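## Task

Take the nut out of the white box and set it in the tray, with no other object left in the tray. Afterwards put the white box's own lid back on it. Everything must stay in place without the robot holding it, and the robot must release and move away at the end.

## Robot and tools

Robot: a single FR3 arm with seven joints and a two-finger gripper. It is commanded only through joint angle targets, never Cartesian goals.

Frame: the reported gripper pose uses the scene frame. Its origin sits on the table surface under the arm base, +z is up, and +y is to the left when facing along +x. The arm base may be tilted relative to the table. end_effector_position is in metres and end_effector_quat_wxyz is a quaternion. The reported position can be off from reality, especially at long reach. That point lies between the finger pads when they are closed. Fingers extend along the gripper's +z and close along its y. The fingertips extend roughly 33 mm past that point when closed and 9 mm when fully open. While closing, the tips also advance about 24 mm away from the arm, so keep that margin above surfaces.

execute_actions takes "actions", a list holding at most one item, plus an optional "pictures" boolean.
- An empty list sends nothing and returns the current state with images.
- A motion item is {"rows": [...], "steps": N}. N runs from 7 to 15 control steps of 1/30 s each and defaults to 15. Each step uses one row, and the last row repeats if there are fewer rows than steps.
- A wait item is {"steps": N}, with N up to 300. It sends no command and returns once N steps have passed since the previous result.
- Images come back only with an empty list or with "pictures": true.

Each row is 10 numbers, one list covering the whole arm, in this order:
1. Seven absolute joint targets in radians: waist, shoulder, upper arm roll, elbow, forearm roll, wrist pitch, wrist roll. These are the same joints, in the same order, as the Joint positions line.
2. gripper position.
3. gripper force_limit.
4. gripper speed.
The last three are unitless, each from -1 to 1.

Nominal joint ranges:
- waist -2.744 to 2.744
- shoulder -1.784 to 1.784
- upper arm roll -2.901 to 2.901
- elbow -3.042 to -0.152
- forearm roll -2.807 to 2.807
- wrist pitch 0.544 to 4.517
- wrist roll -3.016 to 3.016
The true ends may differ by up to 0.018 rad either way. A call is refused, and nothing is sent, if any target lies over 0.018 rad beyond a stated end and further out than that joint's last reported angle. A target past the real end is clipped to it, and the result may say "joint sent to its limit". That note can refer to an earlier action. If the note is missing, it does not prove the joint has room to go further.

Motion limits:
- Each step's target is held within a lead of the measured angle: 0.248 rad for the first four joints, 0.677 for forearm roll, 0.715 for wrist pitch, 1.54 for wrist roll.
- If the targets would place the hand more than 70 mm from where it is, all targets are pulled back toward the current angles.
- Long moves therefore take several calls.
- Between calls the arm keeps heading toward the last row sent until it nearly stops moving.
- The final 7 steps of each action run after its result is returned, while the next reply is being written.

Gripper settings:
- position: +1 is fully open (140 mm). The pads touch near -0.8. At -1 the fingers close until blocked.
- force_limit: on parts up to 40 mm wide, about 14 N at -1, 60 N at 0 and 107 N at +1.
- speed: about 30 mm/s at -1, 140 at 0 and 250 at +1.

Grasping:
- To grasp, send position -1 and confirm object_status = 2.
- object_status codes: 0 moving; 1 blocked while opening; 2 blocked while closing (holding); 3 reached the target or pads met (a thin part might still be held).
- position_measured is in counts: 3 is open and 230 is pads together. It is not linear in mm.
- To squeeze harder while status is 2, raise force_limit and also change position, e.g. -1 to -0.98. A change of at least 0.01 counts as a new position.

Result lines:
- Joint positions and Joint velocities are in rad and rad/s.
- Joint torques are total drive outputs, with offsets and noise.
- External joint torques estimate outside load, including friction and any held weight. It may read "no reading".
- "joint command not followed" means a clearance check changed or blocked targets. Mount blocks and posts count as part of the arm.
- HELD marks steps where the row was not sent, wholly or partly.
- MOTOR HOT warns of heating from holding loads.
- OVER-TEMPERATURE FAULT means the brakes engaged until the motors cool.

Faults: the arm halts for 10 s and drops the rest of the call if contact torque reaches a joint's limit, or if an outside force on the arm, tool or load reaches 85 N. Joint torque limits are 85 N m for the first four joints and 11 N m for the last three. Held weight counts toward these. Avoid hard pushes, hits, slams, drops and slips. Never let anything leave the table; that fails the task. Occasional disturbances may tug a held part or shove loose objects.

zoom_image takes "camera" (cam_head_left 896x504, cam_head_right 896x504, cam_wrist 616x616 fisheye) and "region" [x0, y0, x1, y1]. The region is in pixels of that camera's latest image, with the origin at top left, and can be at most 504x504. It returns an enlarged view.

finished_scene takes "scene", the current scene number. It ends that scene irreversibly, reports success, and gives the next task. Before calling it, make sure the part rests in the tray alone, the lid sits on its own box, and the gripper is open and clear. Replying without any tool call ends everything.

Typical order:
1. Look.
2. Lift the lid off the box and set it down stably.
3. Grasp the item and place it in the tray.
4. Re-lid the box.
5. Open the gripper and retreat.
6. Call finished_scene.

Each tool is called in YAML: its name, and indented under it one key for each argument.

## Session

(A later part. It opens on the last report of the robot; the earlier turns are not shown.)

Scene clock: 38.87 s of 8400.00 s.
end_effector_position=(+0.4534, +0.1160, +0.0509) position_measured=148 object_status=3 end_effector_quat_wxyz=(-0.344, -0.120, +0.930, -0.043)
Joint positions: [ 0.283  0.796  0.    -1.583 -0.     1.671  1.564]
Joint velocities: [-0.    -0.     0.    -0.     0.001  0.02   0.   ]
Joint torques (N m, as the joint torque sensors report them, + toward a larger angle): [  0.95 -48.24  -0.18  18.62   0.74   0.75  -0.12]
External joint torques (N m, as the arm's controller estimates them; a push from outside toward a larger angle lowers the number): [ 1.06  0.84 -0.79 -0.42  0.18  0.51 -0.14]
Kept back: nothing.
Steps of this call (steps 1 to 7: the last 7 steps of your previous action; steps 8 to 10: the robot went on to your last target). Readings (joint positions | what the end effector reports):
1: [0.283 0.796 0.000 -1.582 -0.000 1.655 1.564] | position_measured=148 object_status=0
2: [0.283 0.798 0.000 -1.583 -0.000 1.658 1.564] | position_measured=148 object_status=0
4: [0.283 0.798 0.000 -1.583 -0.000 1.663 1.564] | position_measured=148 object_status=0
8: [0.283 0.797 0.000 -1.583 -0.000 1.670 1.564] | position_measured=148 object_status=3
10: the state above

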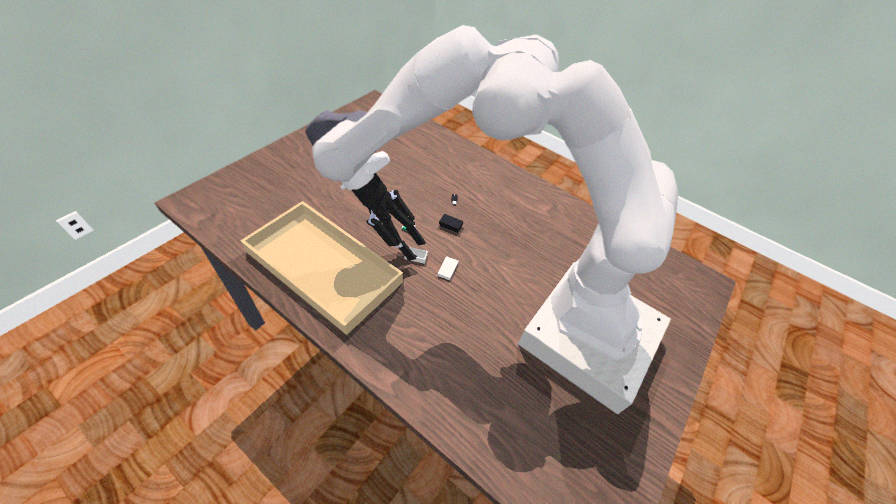

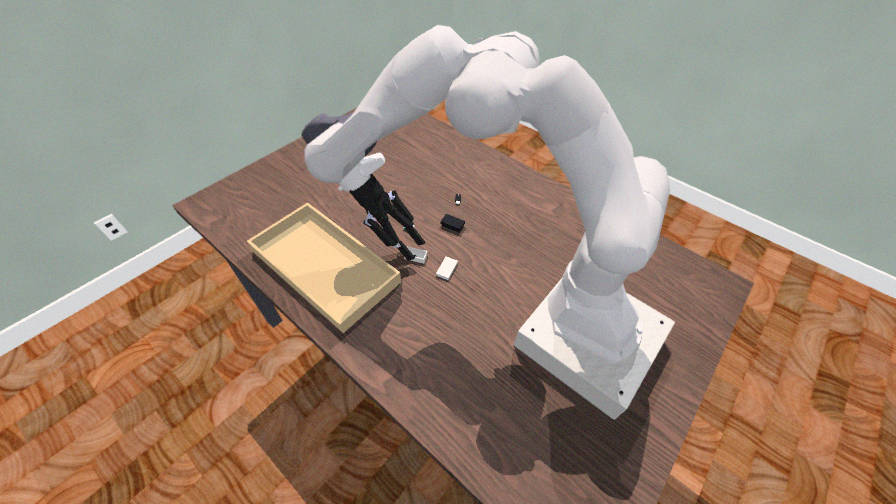

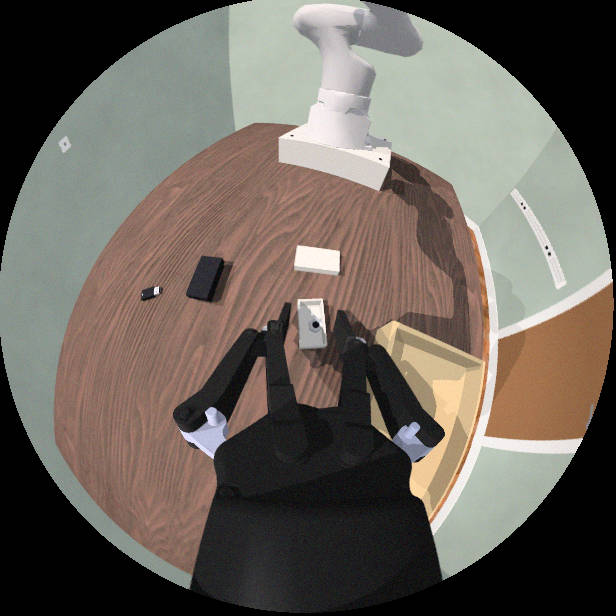

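execute_actions:
  actions:
    - {"rows":[[0.283,0.81,0,-1.582,0,1.692,1.564,-0.15,-0.3,0],[0.283,0.81,0,-1.582,0,1.692,1.564,-0.15,-0.3,0],[0.283,0.82,0,-1.582,0,1.702,1.564,-0.15,-0.3,0]],"steps":15}

execute_actions:
  actions:
    - {"rows":[[0.283,0.82,0,-1.582,0,1.702,1.564,-1,0,-0.3]],"steps":15}

execute_actions:
  actions:
    - {"steps":12}
  pictures: true

Scene clock: 39.63 s of 8400.00 s.
end_effector_position=(+0.4523, +0.1156, +0.0375) position_measured=148 object_status=3 end_effector_quat_wxyz=(-0.344, -0.120, +0.930, -0.043)
Joint positions: [ 0.283  0.819  0.    -1.582 -0.     1.693  1.564]
Joint velocities: [-0.     0.028  0.     0.001 -0.001  0.036  0.001]
Joint torques (N m, as the joint torque sensors report them, + toward a larger angle): [  0.56 -49.16  -0.4   17.78   0.68   0.87  -0.08]
External joint torques (N m, as the arm's controller estimates them; a push from outside toward a larger angle lowers the number): [ 0.78  2.32 -0.96 -2.25  0.11  0.54 -0.1 ]
Steps of this call (steps 1 to 15: the robot went on to your last target; steps 16 to 23: the first 8 steps of this action). Readings (joint positions | what the end effector reports):
16: [0.283 0.797 0.000 -1.583 -0.000 1.676 1.564] | position_measured=148 object_status=3
17: [0.283 0.800 0.000 -1.582 -0.000 1.679 1.564] | position_measured=148 object_status=3
19: [0.283 0.808 0.000 -1.582 -0.000 1.686 1.564] | position_measured=148 object_status=3
23: the state above

Scene clock: 40.13 s of 8400.00 s.
end_effector_position=(+0.4540, +0.1161, +0.0367) position_measured=183 object_status=0 end_effector_quat_wxyz=(-0.341, -0.120, +0.931, -0.043)
Joint positions: [ 0.283  0.819  0.    -1.582 -0.     1.699  1.564]
Joint velocities: [-0.001  0.     0.     0.001 -0.001  0.002  0.001]
Joint torques (N m, as the joint torque sensors report them, + toward a larger angle): [  0.81 -47.82  -0.22  17.25   0.74   0.82   0.03]
External joint torques (N m, as the arm's controller estimates them; a push from outside toward a larger angle lowers the number): [ 1.08  0.97 -0.73 -1.35  0.2   0.52  0.01]
Steps of this call (steps 1 to 7: the last 7 steps of your previous action; steps 8 to 15: the first 8 steps of this action). Readings (joint positions | what the end effector reports):
8: [0.283 0.820 0.000 -1.582 -0.000 1.698 1.564] | position_measured=148 object_status=0
9: [0.283 0.820 0.000 -1.582 -0.000 1.698 1.564] | position_measured=152 object_status=0
11: [0.283 0.820 0.000 -1.582 -0.000 1.699 1.564] | position_measured=164 object_status=0
15: the state above

Scene clock: 40.53 s of 8400.00 s.
end_effector_position=(+0.4540, +0.1161, +0.0367) position_measured=185 object_status=2 end_effector_quat_wxyz=(-0.341, -0.120, +0.931, -0.043)
Joint positions: [ 0.283  0.819  0.    -1.582 -0.     1.699  1.564]
Joint velocities: [-0.     0.    -0.002  0.001  0.     0.001 -0.002]
Joint torques (N m, as the joint torque sensors report them, + toward a larger angle): [  0.82 -48.11   0.51  17.48   0.66   0.75  -0.06]
External joint torques (N m, as the arm's controller estimates them; a push from outside toward a larger angle lowers the number): [ 1.1   1.23  0.01 -1.41  0.11  0.48 -0.08]
Kept back: nothing.
Steps of this call (steps 1 to 7: the last 7 steps of your previous action; steps 8 to 12: the robot went on to your last target). Readings (joint positions | what the end effector reports):
1: [0.283 0.819 0.000 -1.582 -0.000 1.699 1.564] | position_measured=183 object_status=0
2: [0.283 0.819 0.000 -1.582 -0.000 1.699 1.564] | position_measured=183 object_status=0
4: [0.283 0.819 0.000 -1.582 -0.000 1.699 1.564] | position_measured=185 object_status=0
8: [0.283 0.819 0.000 -1.582 -0.000 1.699 1.564] | position_measured=185 object_status=2
12: the state above

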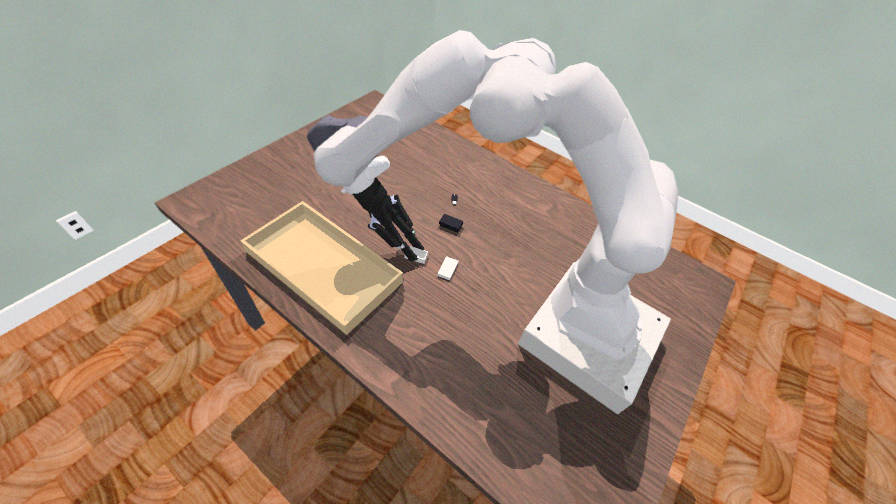

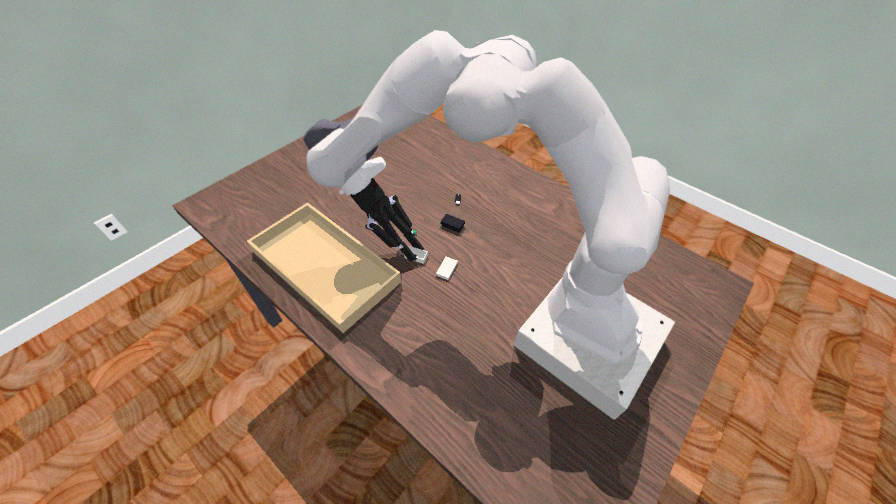

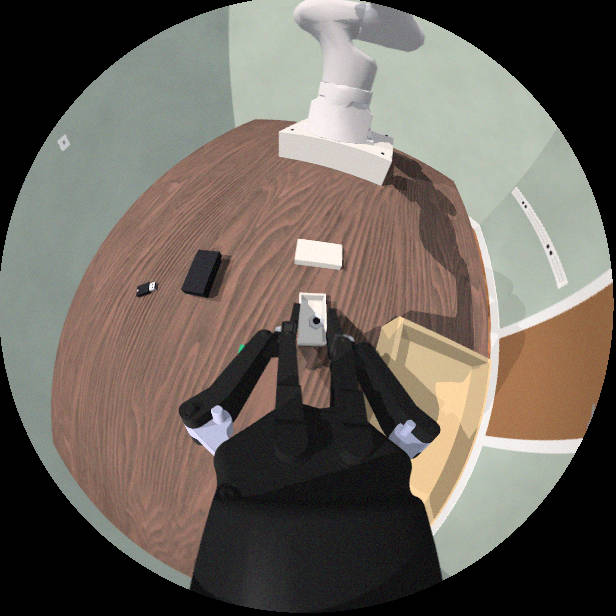

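execute_actions:
  actions:
    - {"rows":[[0.283,0.78,0,-1.585,0,1.665,1.564,-1,0,0],[0.283,0.74,0,-1.588,0,1.63,1.564,-1,0,0],[0.283,0.7,0,-1.59,0,1.59,1.564,-1,0,0],[0.283,0.66,0,-1.593,0,1.555,1.564,-1,0,0],[0.283,0.624,0,-1.596,0,1.52,1.564,-1,0,0]],"steps":15}

execute_actions:
  actions:
    - {"rows":[[0.33,0.55,0,-1.7,0,1.72,1.564,-1,0,0],[0.33,0.55,0,-1.7,0,1.72,1.564,-1,0,0],[0.33,0.55,0,-1.7,0,1.72,1.564,-1,0,0],[0.39,0.45,0,-1.85,0,2.0,1.564,-1,0,0],[0.39,0.45,0,-1.85,0,2.0,1.564,-1,0,0],[0.39,0.45,0,-1.85,0,2.0,1.564,-1,0,0],[0.45,0.317,0,-2.015,0,2.332,1.564,-1,0,0]],"steps":15}

execute_actions:
  actions:
    - {"steps":25}
  pictures: true

Scene clock: 41.63 s of 8400.00 s.
end_effector_position=(+0.4706, +0.1206, +0.1345) position_measured=185 object_status=2 end_effector_quat_wxyz=(-0.317, -0.121, +0.940, -0.040)
Joint positions: [ 0.283  0.642  0.    -1.592 -0.     1.583  1.564]
Joint velocities: [-0.    -0.559 -0.     0.1    0.001 -0.339 -0.   ]
Joint torques (N m, as the joint torque sensors report them, + toward a larger angle): [  1.34 -29.15   0.39  11.85   0.84  -0.63  -0.06]
External joint torques (N m, as the arm's controller estimates them; a push from outside toward a larger angle lowers the number): [ 1.63 -0.54  0.15  0.64  0.36 -0.44 -0.07]
Steps of this call (steps 1 to 15: the robot went on to your last target; steps 16 to 25: nothing new was sent; steps 26 to 33: the first 8 steps of this action). Readings (joint positions | what the end effector reports):
26: [0.283 0.816 0.000 -1.584 -0.000 1.695 1.564] | position_measured=185 object_status=2
27: [0.283 0.804 0.000 -1.589 -0.000 1.684 1.564] | position_measured=185 object_status=2
29: [0.283 0.756 0.000 -1.597 -0.000 1.650 1.564] | position_measured=185 object_status=2
33: the state above

Scene clock: 42.13 s of 8400.00 s.
end_effector_position=(+0.4682, +0.1711, +0.1371) position_measured=185 object_status=2 end_effector_quat_wxyz=(-0.209, -0.173, +0.962, -0.039)
Joint positions: [ 0.386  0.445 -0.002 -1.858 -0.     1.873  1.564]
Joint velocities: [ 0.454 -0.812  0.059 -1.005  0.     1.473  0.001]
Joint torques (N m, as the joint torque sensors report them, + toward a larger angle): [ -2.39 -41.5   -2.1   21.69   0.73   2.46  -0.05]
External joint torques (N m, as the arm's controller estimates them; a push from outside toward a larger angle lowers the number): [ 1.92 -1.15  0.92 -2.86  0.16  0.66 -0.06]
Steps of this call (steps 1 to 7: the last 7 steps of your previous action; steps 8 to 15: the first 8 steps of this action). Readings (joint positions | what the end effector reports):
8: [0.288 0.607 -0.004 -1.619 -0.000 1.565 1.564] | position_measured=185 object_status=2
9: [0.296 0.591 -0.005 -1.648 -0.000 1.591 1.564] | position_measured=185 object_status=2
11: [0.319 0.554 -0.007 -1.707 -0.000 1.666 1.564] | position_measured=185 object_status=2
15: the state above

Scene clock: 42.97 s of 8400.00 s.
end_effector_position=(+0.5470, +0.2430, +0.1593) position_measured=185 object_status=2 end_effector_quat_wxyz=(-0.002, -0.211, +0.978, -0.002)
Joint positions: [ 0.449  0.318  0.001 -2.013 -0.     2.326  1.564]
Joint velocities: [-0.     0.001 -0.001 -0.002 -0.     0.023 -0.001]
Joint torques (N m, as the joint torque sensors report them, + toward a larger angle): [  0.87 -39.85  -1.32  19.46   0.84   2.82  -0.03]
External joint torques (N m, as the arm's controller estimates them; a push from outside toward a larger angle lowers the number): [ 1.12  0.03 -1.42 -2.27  0.25  0.43 -0.02]
Kept back: nothing.
Steps of this call (steps 1 to 7: the last 7 steps of your previous action; steps 8 to 25: the robot went on to your last target). Readings (joint positions | what the end effector reports):
1: [0.400 0.419 -0.001 -1.890 -0.000 1.924 1.564] | position_measured=185 object_status=2
2: [0.413 0.396 0.001 -1.917 -0.000 1.973 1.564] | position_measured=185 object_status=2
4: [0.432 0.359 0.003 -1.960 -0.000 2.067 1.564] | position_measured=185 object_status=2
8: [0.449 0.323 0.004 -2.001 -0.000 2.211 1.564] | position_measured=185 object_status=2
25: the state above

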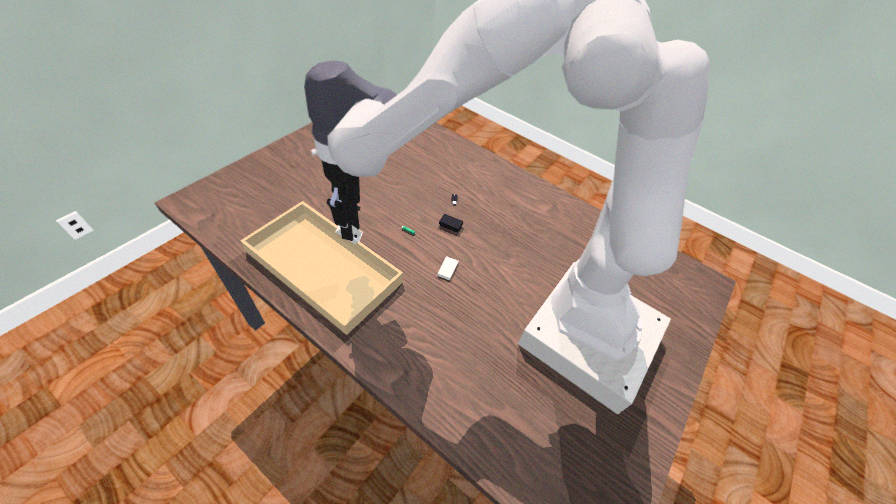

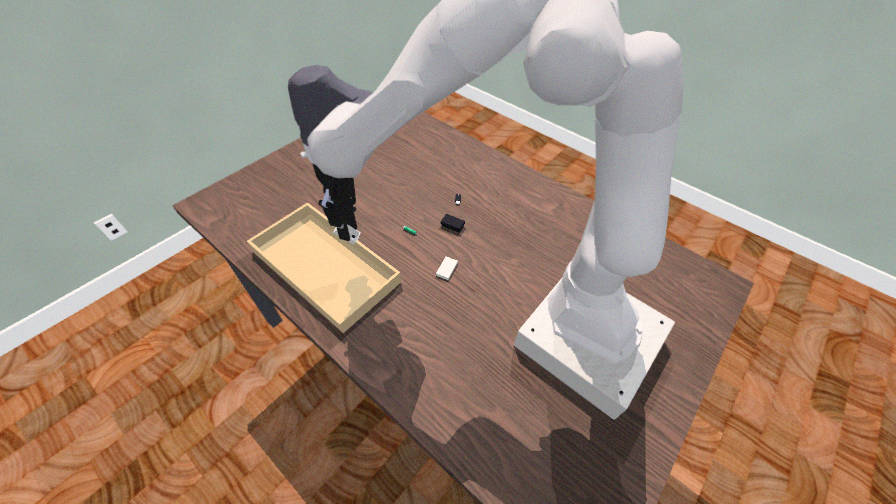

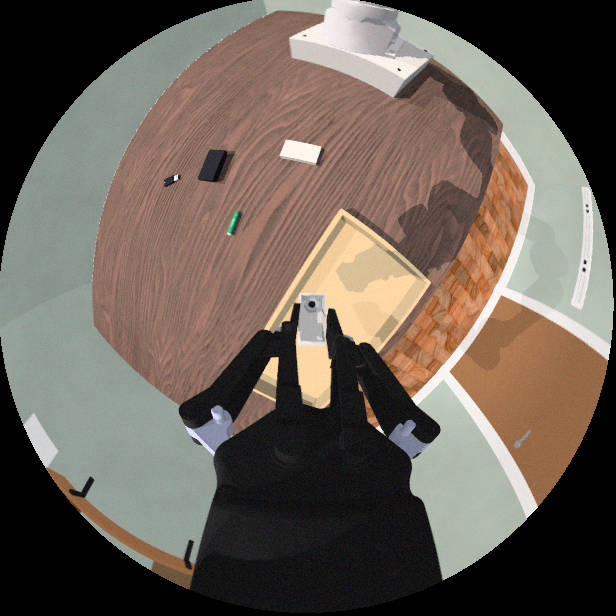

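execute_actions:
  actions:
    - {"rows":[[0.46,0.31,0,-2.15,0,2.65,1.564,-1,0,0],[0.46,0.31,0,-2.15,0,2.65,1.564,-1,0,0],[0.46,0.31,0,-2.15,0,2.65,1.564,-1,0,0],[0.46,0.31,0,-2.15,0,2.65,1.564,-1,0,0],[0.46,0.31,0,-2.15,0,2.65,1.564,-1,0,0],[0.47,0.297,0,-2.413,0,3.309,1.564,-1,0,0]],"steps":15}

execute_actions:
  actions:
    - {"steps":25}
  pictures: true

Scene clock: 43.73 s of 8400.00 s.
end_effector_position=(+0.5464, +0.2503, +0.1115) position_measured=185 object_status=2 end_effector_quat_wxyz=(+0.120, -0.215, +0.969, +0.024)
Joint positions: [ 0.463  0.296 -0.001 -2.309  0.     2.85   1.564]
Joint velocities: [ 0.072  0.122  0.01  -1.449 -0.     2.697 -0.001]
Joint torques (N m, as the joint torque sensors report them, + toward a larger angle): [  1.55 -42.59   0.23  26.77   0.55   5.12  -0.11]
External joint torques (N m, as the arm's controller estimates them; a push from outside toward a larger angle lowers the number): [ 2.47 -0.08  0.79 -2.82 -0.06  1.05 -0.09]
Steps of this call (steps 1 to 15: the robot went on to your last target; steps 16 to 23: the first 8 steps of this action). Readings (joint positions | what the end effector reports):
16: [0.450 0.310 0.000 -2.040 -0.000 2.377 1.564] | position_measured=185 object_status=2
17: [0.452 0.305 -0.000 -2.074 -0.000 2.427 1.564] | position_measured=185 object_status=2
19: [0.455 0.310 -0.000 -2.118 -0.000 2.498 1.564] | position_measured=185 object_status=2
23: the state above

Scene clock: 44.57 s of 8400.00 s.
end_effector_position=(+0.5973, +0.2776, +0.1578) position_measured=185 object_status=2 end_effector_quat_wxyz=(+0.286, -0.210, +0.933, +0.061)
Joint positions: [ 0.467  0.298  0.    -2.411  0.     3.303  1.564]
Joint velocities: [ 0.001 -0.     0.     0.    -0.002  0.021  0.002]
Joint torques (N m, as the joint torque sensors report them, + toward a larger angle): [  1.46 -35.86  -0.35  15.13   0.48   3.94  -0.06]
External joint torques (N m, as the arm's controller estimates them; a push from outside toward a larger angle lowers the number): [ 1.47 -0.8  -0.62 -2.42  0.14  0.58 -0.04]
Kept back: nothing.
Steps of this call (steps 1 to 7: the last 7 steps of your previous action; steps 8 to 25: the robot went on to your last target). Readings (joint positions | what the end effector reports):
1: [0.465 0.301 -0.000 -2.347 0.000 2.926 1.564] | position_measured=185 object_status=2
2: [0.466 0.306 0.000 -2.371 0.000 2.983 1.564] | position_measured=185 object_status=2
4: [0.467 0.307 0.000 -2.396 0.000 3.073 1.564] | position_measured=185 object_status=2
8: [0.467 0.301 0.000 -2.408 0.000 3.200 1.564] | position_measured=185 object_status=2
25: the state above

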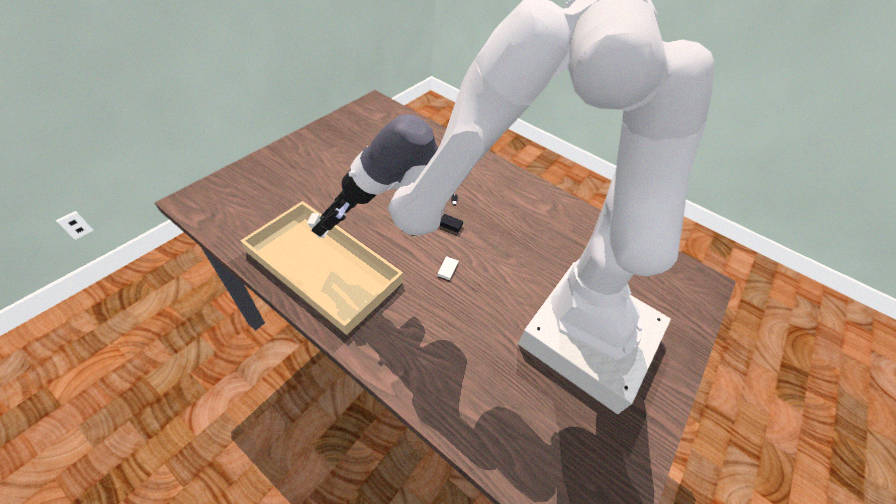

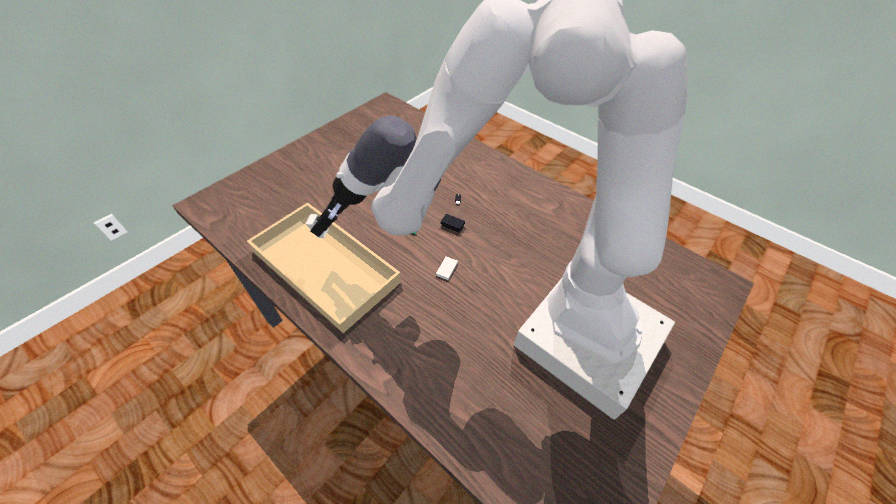

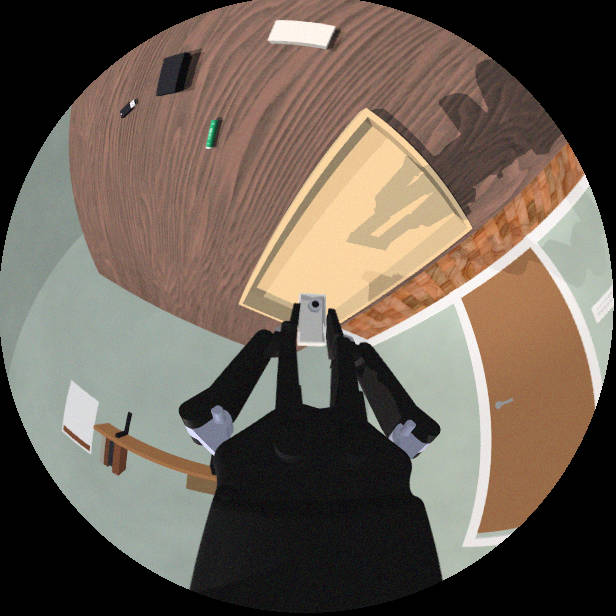

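execute_actions:
  actions:
    - {"rows":[[0.472,0.31,0,-2.425,0,3.42,1.564,-1,0,0],[0.476,0.33,0,-2.44,0,3.53,1.564,-1,0,0],[0.48,0.355,0,-2.455,0,3.64,1.564,-1,0,0],[0.484,0.38,0,-2.47,0,3.75,1.564,-1,0,0],[0.488,0.41,0,-2.485,0,3.85,1.564,-1,0,0],[0.492,0.445,0,-2.5,0,3.95,1.564,-1,0,0],[0.496,0.48,0,-2.515,0,4.05,1.564,-1,0,0],[0.5,0.52,0,-2.53,0,4.14,1.564,-1,0,0],[0.5,0.56,0,-2.545,0,4.23,1.564,-1,0,0],[0.5,0.6,0,-2.56,0,4.31,1.564,-1,0,0],[0.5,0.64,0,-2.57,0,4.39,1.564,-1,0,0],[0.5,0.676,0,-2.581,0,4.457,1.564,-1,0,0]],"steps":15}

execute_actions:
  actions:
    - {"steps":30}
  pictures: true

Scene clock: 45.47 s of 8400.00 s.
end_effector_position=(+0.5972, +0.2925, +0.1521) position_measured=185 object_status=2 end_effector_quat_wxyz=(+0.394, -0.210, +0.891, +0.088)
Joint positions: [ 0.488  0.438 -0.    -2.491  0.     3.758  1.564]
Joint velocities: [ 0.124  1.016  0.    -0.438  0.001  2.308 -0.001]
Joint torques (N m, as the joint torque sensors report them, + toward a larger angle): [  0.84 -34.35   0.29   8.69   0.3    3.59   0.01]
External joint torques (N m, as the arm's controller estimates them; a push from outside toward a larger angle lowers the number): [ 1.53  2.13  0.08 -3.96  0.13  0.83  0.03]
Steps of this call (steps 1 to 19: the robot went on to your last target; steps 20 to 27: the first 8 steps of this action). Readings (joint positions | what the end effector reports):
20: [0.468 0.299 0.000 -2.413 0.000 3.322 1.564] | position_measured=185 object_status=2
21: [0.469 0.304 -0.000 -2.418 0.000 3.355 1.564] | position_measured=185 object_status=2
23: [0.473 0.330 -0.000 -2.436 0.000 3.462 1.564] | position_measured=185 object_status=2
27: the state above

Scene clock: 46.47 s of 8400.00 s.
end_effector_position=(+0.5614, +0.2819, +0.1775) position_measured=185 object_status=2 end_effector_quat_wxyz=(+0.548, -0.194, +0.804, +0.126)
Joint positions: [ 0.497  0.676  0.    -2.582  0.     4.452  1.564]
Joint velocities: [ 0.001  0.    -0.002 -0.002  0.     0.013 -0.002]
Joint torques (N m, as the joint torque sensors report them, + toward a larger angle): [  1.82 -33.82   0.51   6.11   0.03   3.52  -0.01]
External joint torques (N m, as the arm's controller estimates them; a push from outside toward a larger angle lowers the number): [ 1.91  0.35  0.01 -0.44  0.12  0.37  0.01]
Kept back: nothing.
Steps of this call (steps 1 to 7: the last 7 steps of your previous action; steps 8 to 30: the robot went on to your last target). Readings (joint positions | what the end effector reports):
1: [0.492 0.474 -0.000 -2.506 0.000 3.840 1.564] | position_measured=185 object_status=2
2: [0.494 0.511 0.000 -2.521 0.000 3.921 1.564] | position_measured=185 object_status=2
4: [0.497 0.590 0.000 -2.549 0.000 4.081 1.564] | position_measured=185 object_status=2
8: [0.497 0.672 0.000 -2.581 0.000 4.282 1.564] | position_measured=185 object_status=2
30: the state above

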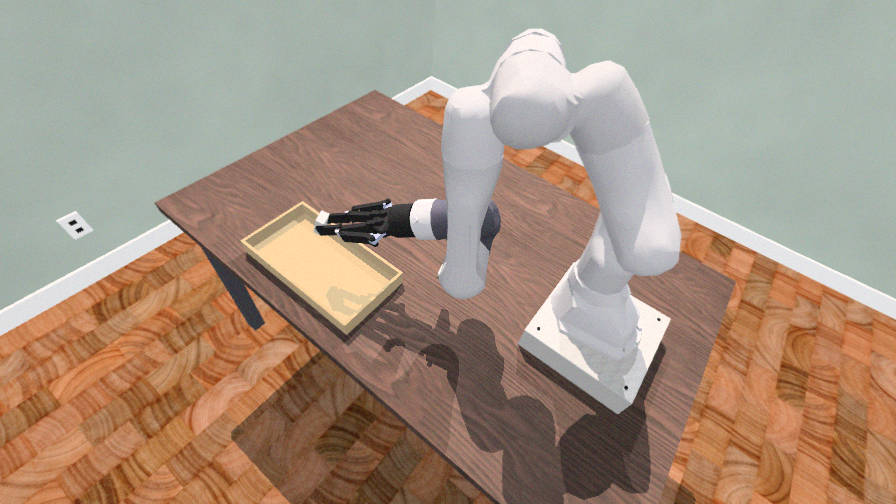

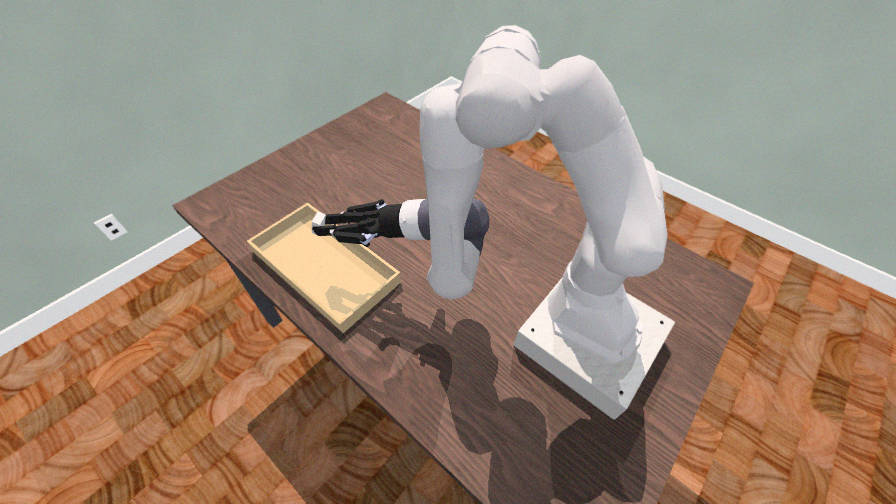

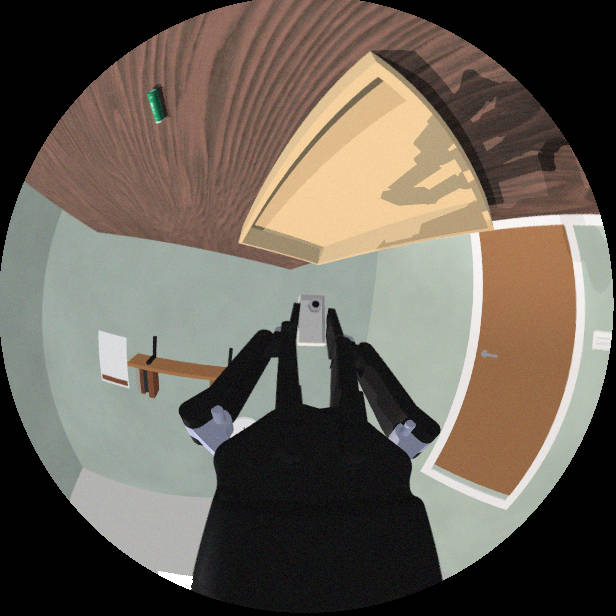

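execute_actions:
  actions:
    - {"rows":[[0.5,0.6,0,-2.56,0,4.51,1.564,-1,0,0],[0.5,0.6,0,-2.56,0,4.51,1.564,-1,0,0],[0.5,0.6,0,-2.56,0,4.51,1.564,-1,0,0],[0.5,0.6,0,-2.56,0,4.51,1.564,-1,0,0],[0.5,0.6,0,-2.56,0,4.51,1.9,-1,0,0],[0.5,0.6,0,-2.56,0,4.51,1.9,-1,0,0],[0.5,0.6,0,-2.56,0,4.51,1.25,-1,0,0],[0.5,0.6,0,-2.56,0,4.51,1.25,-1,0,0],[0.5,0.6,0,-2.56,0,4.51,1.9,-1,0,0],[0.5,0.6,0,-2.56,0,4.51,1.9,-1,0,0],[0.5,0.6,0,-2.56,0,4.51,1.25,-1,0,0],[0.5,0.6,0,-2.56,0,4.51,1.25,-1,0,0],[0.5,0.6,0,-2.56,0,4.51,1.564,-1,0,0]],"steps":15}

execute_actions:
  actions:
    - {"steps":15}
  pictures: true

Scene clock: 47.73 s of 8400.00 s.
end_effector_position=(+0.5824, +0.2927, +0.2471) position_measured=185 object_status=2 end_effector_quat_wxyz=(+0.602, -0.185, +0.764, +0.138)
Joint positions: [ 0.498  0.601  0.    -2.561  0.     4.493  1.562]
Joint velocities: [ 0.    -0.014 -0.    -0.    -0.001  0.064 -1.022]
Joint torques (N m, as the joint torque sensors report them, + toward a larger angle): [  1.98 -33.91  -0.54   8.14   0.07   3.17  -0.37]
External joint torques (N m, as the arm's controller estimates them; a push from outside toward a larger angle lowers the number): [ 2.07 -1.04 -1.    0.53  0.08  0.38 -0.36]
joint sent to its limit — the command would take joint 6 (wrist pitch) past its upper limit, so that joint was sent only as far as its limit.
Steps of this call (steps 1 to 15: the robot went on to your last target; steps 16 to 30: nothing new was sent; steps 31 to 38: the first 8 steps of this action). Readings (joint positions | what the end effector reports):
31: [0.498 0.669 0.000 -2.581 0.000 4.457 1.564] | position_measured=185 object_status=2
32: [0.498 0.652 0.000 -2.578 0.000 4.464 1.564] | position_measured=185 object_status=2
34: [0.498 0.619 0.000 -2.567 0.000 4.478 1.564] | position_measured=185 object_status=2
38: the state above

Scene clock: 48.23 s of 8400.00 s.
end_effector_position=(+0.5823, +0.2927, +0.2502) position_measured=185 object_status=2 end_effector_quat_wxyz=(+0.606, -0.187, +0.761, +0.138)
Joint positions: [ 0.498  0.601  0.    -2.561  0.     4.502  1.557]
Joint velocities: [ 0.001 -0.001  0.001 -0.001 -0.     0.002  0.01 ]
Joint torques (N m, as the joint torque sensors report them, + toward a larger angle): [  1.68 -33.45  -0.52   7.86   0.17   3.48   0.  ]
External joint torques (N m, as the arm's controller estimates them; a push from outside toward a larger angle lowers the number): [ 1.73  0.86 -1.02 -0.55  0.19  0.54  0.03]
joint sent to its limit — the command would take joint 6 (wrist pitch) past its upper limit, so that joint was sent only as far as its limit.
Kept back: nothing.
Steps of this call (steps 1 to 7: the last 7 steps of your previous action; steps 8 to 15: the robot went on to your last target). Readings (joint positions | what the end effector reports):
1: [0.498 0.601 0.000 -2.561 0.000 4.494 1.584] | position_measured=185 object_status=2
2: [0.498 0.601 0.000 -2.561 0.000 4.496 1.616] | position_measured=185 object_status=2
4: [0.498 0.601 0.000 -2.561 0.000 4.498 1.557] | position_measured=185 object_status=2
8: [0.498 0.601 0.000 -2.561 0.000 4.500 1.553] | position_measured=185 object_status=2
15: the state above
The arm was judged still, so your last target was given up. Only a new action makes it travel on or press farther. Fingers that are still opening or closing keep moving.

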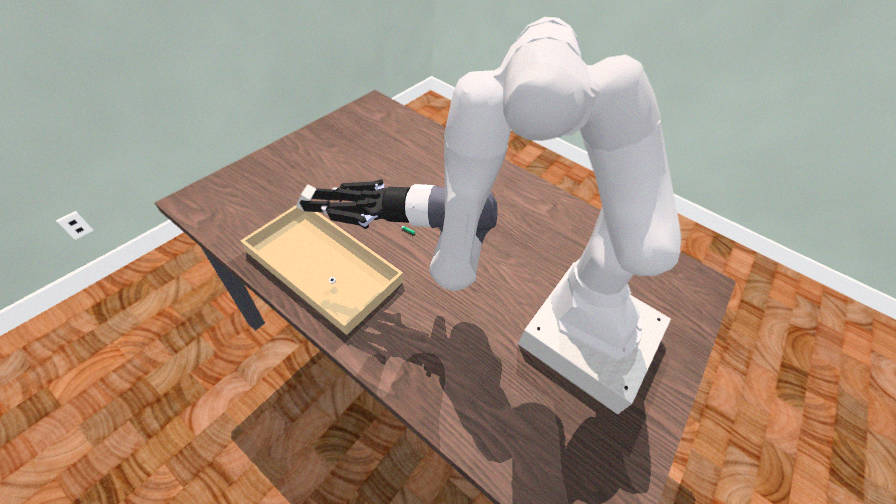

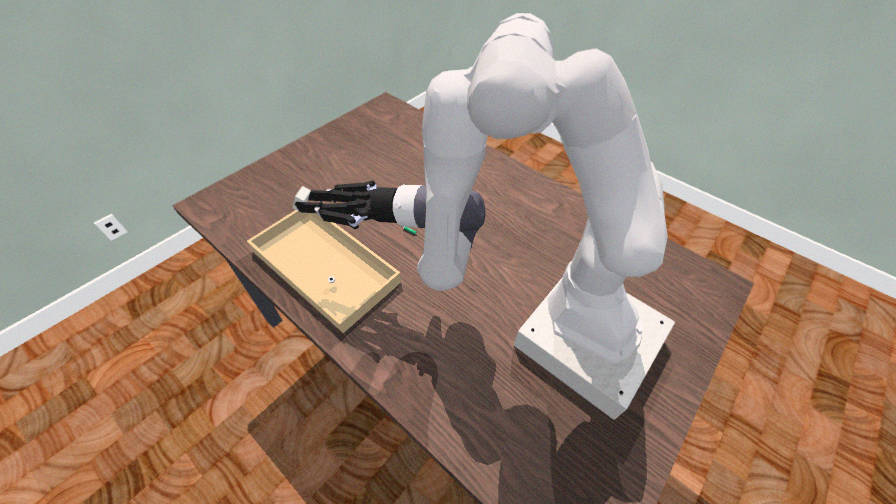

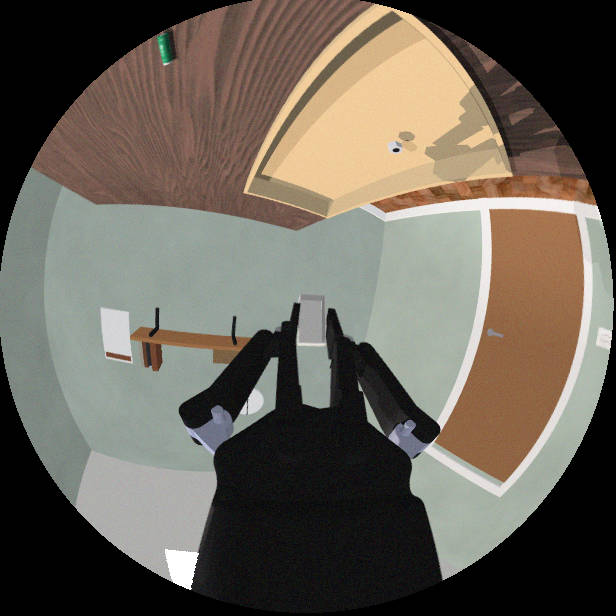

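execute_actions:
  actions:
    - {"rows":[[0.49,0.55,0,-2.54,0,4.25,1.564,-1,0,0],[0.49,0.5,0,-2.52,0,4.05,1.564,-1,0,0],[0.48,0.44,0,-2.49,0,3.85,1.564,-1,0,0],[0.48,0.38,0,-2.46,0,3.65,1.564,-1,0,0],[0.47,0.33,0,-2.43,0,3.45,1.564,-1,0,0],[0.47,0.28,0,-2.4,0,3.3,1.564,-1,0,0]],"steps":15}

execute_actions:
  actions:
    - {"steps":15}

execute_actions:
  actions:
    - {"rows":[[0.46,0.27,0,-2.3,0,3.0,1.564,-1,0,0],[0.46,0.27,0,-2.3,0,3.0,1.564,-1,0,0],[0.46,0.27,0,-2.3,0,3.0,1.564,-1,0,0],[0.45,0.28,0,-2.15,0,2.65,1.564,-1,0,0],[0.45,0.28,0,-2.15,0,2.65,1.564,-1,0,0],[0.45,0.28,0,-2.15,0,2.65,1.564,-1,0,0],[0.44,0.3,0,-2.0,0,2.3,1.564,-1,0,0]],"steps":15}

execute_actions:
  actions:
    - {"rows":[[0.42,0.33,0,-1.95,0,2.2,1.564,-1,0,0],[0.4,0.4,0,-1.85,0,1.95,1.564,-1,0,0],[0.37,0.45,0,-1.78,0,1.8,1.564,-1,0,0],[0.34,0.5,0,-1.7,0,1.7,1.564,-1,0,0],[0.31,0.56,0,-1.64,0,1.6,1.564,-1,0,0],[0.283,0.6,0,-1.596,0,1.5,1.564,-1,0,0]],"steps":15}

execute_actions:
  actions:
    - {"steps":25}

Scene clock: 49.33 s of 8400.00 s.
end_effector_position=(+0.6498, +0.3092, +0.2662) position_measured=185 object_status=2 end_effector_quat_wxyz=(+0.478, -0.197, +0.850, +0.104)
Joint positions: [ 0.476  0.328  0.    -2.424  0.     3.774  1.561]
Joint velocities: [-0.05  -0.75  -0.01   0.418  0.    -1.867 -0.002]
Joint torques (N m, as the joint torque sensors report them, + toward a larger angle): [  0.51 -13.52   1.38   1.26   0.5    0.51  -0.02]
External joint torques (N m, as the arm's controller estimates them; a push from outside toward a larger angle lowers the number): [-1.08 -1.93 -0.28 -0.13  0.57 -0.71 -0.01]
Steps of this call (steps 1 to 25: nothing new was sent; steps 26 to 33: the first 8 steps of this action). Readings (joint positions | what the end effector reports):
26: [0.497 0.594 0.000 -2.559 0.000 4.468 1.561] | position_measured=185 object_status=2
27: [0.496 0.575 0.000 -2.553 0.000 4.400 1.561] | position_measured=185 object_status=2
29: [0.490 0.502 0.001 -2.521 0.000 4.195 1.561] | position_measured=185 object_status=2
33: the state above

Scene clock: 49.83 s of 8400.00 s.
end_effector_position=(+0.6099, +0.2872, +0.1815) position_measured=185 object_status=2 end_effector_quat_wxyz=(+0.313, -0.212, +0.923, +0.067)
Joint positions: [ 0.473  0.282 -0.    -2.402  0.     3.336  1.561]
Joint velocities: [-0.001 -0.002 -0.001 -0.001 -0.    -0.209 -0.   ]
Joint torques (N m, as the joint torque sensors report them, + toward a larger angle): [ -0.41 -35.67  -0.27  18.19   0.46   3.24   0.11]
External joint torques (N m, as the arm's controller estimates them; a push from outside toward a larger angle lowers the number): [-0.24 -0.26 -0.38 -0.08  0.08 -0.27  0.13]
Kept back: nothing.
Steps of this call (steps 1 to 7: the last 7 steps of your previous action; steps 8 to 15: the robot went on to your last target). Readings (joint positions | what the end effector reports):
1: [0.475 0.309 -0.000 -2.414 0.000 3.719 1.561] | position_measured=185 object_status=2
2: [0.474 0.298 -0.000 -2.408 0.000 3.673 1.561] | position_measured=185 object_status=2
4: [0.474 0.287 -0.000 -2.403 0.000 3.589 1.561] | position_measured=185 object_status=2
8: [0.473 0.282 -0.000 -2.402 0.000 3.443 1.561] | position_measured=185 object_status=2
15: the state above

Scene clock: 50.10 s of 8400.00 s.
end_effector_position=(+0.6273, +0.2801, +0.1950) position_measured=185 object_status=2 end_effector_quat_wxyz=(+0.185, -0.210, +0.960, +0.037)
Joint positions: [ 0.451  0.289  0.001 -2.119 -0.     2.786  1.561]
Joint velocities: [-0.091  0.06  -0.004  1.216  0.    -2.272 -0.002]
Joint torques (N m, as the joint torque sensors report them, + toward a larger angle): [  0.41 -36.42   0.62  15.16   0.73   1.78   0.06]
External joint torques (N m, as the arm's controller estimates them; a push from outside toward a larger angle lowers the number): [-0.17  1.13  0.    1.3   0.3  -0.69  0.05]
Steps of this call (steps 1 to 8: the first 8 steps of this action). Readings (joint positions | what the end effector reports):
1: [0.471 0.284 0.001 -2.384 -0.000 3.286 1.561] | position_measured=185 object_status=2
2: [0.469 0.283 0.001 -2.358 -0.000 3.234 1.561] | position_measured=185 object_status=2
4: [0.464 0.282 0.001 -2.296 -0.000 3.107 1.561] | position_measured=185 object_status=2
8: the state above

Scene clock: 50.60 s of 8400.00 s.
end_effector_position=(+0.5650, +0.2009, +0.1564) position_measured=185 object_status=2 end_effector_quat_wxyz=(-0.085, -0.174, +0.981, -0.015)
Joint positions: [ 0.368  0.458  0.006 -1.773 -0.     2.059  1.561]
Joint velocities: [-0.378  0.68  -0.028  0.819  0.001 -1.346  0.001]
Joint torques (N m, as the joint torque sensors report them, + toward a larger angle): [ -0.16 -47.09  -0.05  19.68   0.81   0.9   -0.01]
External joint torques (N m, as the arm's controller estimates them; a push from outside toward a larger angle lowers the number): [-0.95  0.72 -1.02  0.01  0.19 -0.61 -0.01]
Steps of this call (steps 1 to 7: the last 7 steps of your previous action; steps 8 to 15: the first 8 steps of this action). Readings (joint positions | what the end effector reports):
8: [0.440 0.301 0.002 -1.995 -0.000 2.406 1.561] | position_measured=185 object_status=2
9: [0.435 0.316 0.003 -1.967 -0.000 2.355 1.561] | position_measured=185 object_status=2
11: [0.418 0.361 0.005 -1.899 -0.000 2.249 1.561] | position_measured=185 object_status=2
15: the state above

Scene clock: 51.43 s of 8400.00 s.
end_effector_position=(+0.4567, +0.1162, +0.1631) position_measured=185 object_status=2 end_effector_quat_wxyz=(-0.334, -0.121, +0.934, -0.042)
Joint positions: [ 0.283  0.599 -0.001 -1.598 -0.     1.509  1.561]
Joint velocities: [ 0.     0.     0.001  0.002  0.001 -0.04   0.001]
Joint torques (N m, as the joint torque sensors report them, + toward a larger angle): [  0.48 -45.53   0.39  20.68   0.88  -0.04   0.12]
External joint torques (N m, as the arm's controller estimates them; a push from outside toward a larger angle lowers the number): [ 0.49  1.25 -0.12 -0.27  0.21 -0.38  0.1 ]
Kept back: nothing.
Steps of this call (steps 1 to 7: the last 7 steps of your previous action; steps 8 to 25: the robot went on to your last target). Readings (joint positions | what the end effector reports):
1: [0.356 0.481 0.005 -1.746 -0.000 2.012 1.561] | position_measured=185 object_status=2
2: [0.344 0.501 0.004 -1.722 -0.000 1.965 1.561] | position_measured=185 object_status=2
4: [0.322 0.536 0.002 -1.680 -0.000 1.874 1.561] | position_measured=185 object_status=2
8: [0.292 0.583 -0.001 -1.622 -0.000 1.700 1.561] | position_measured=185 object_status=2
25: the state above


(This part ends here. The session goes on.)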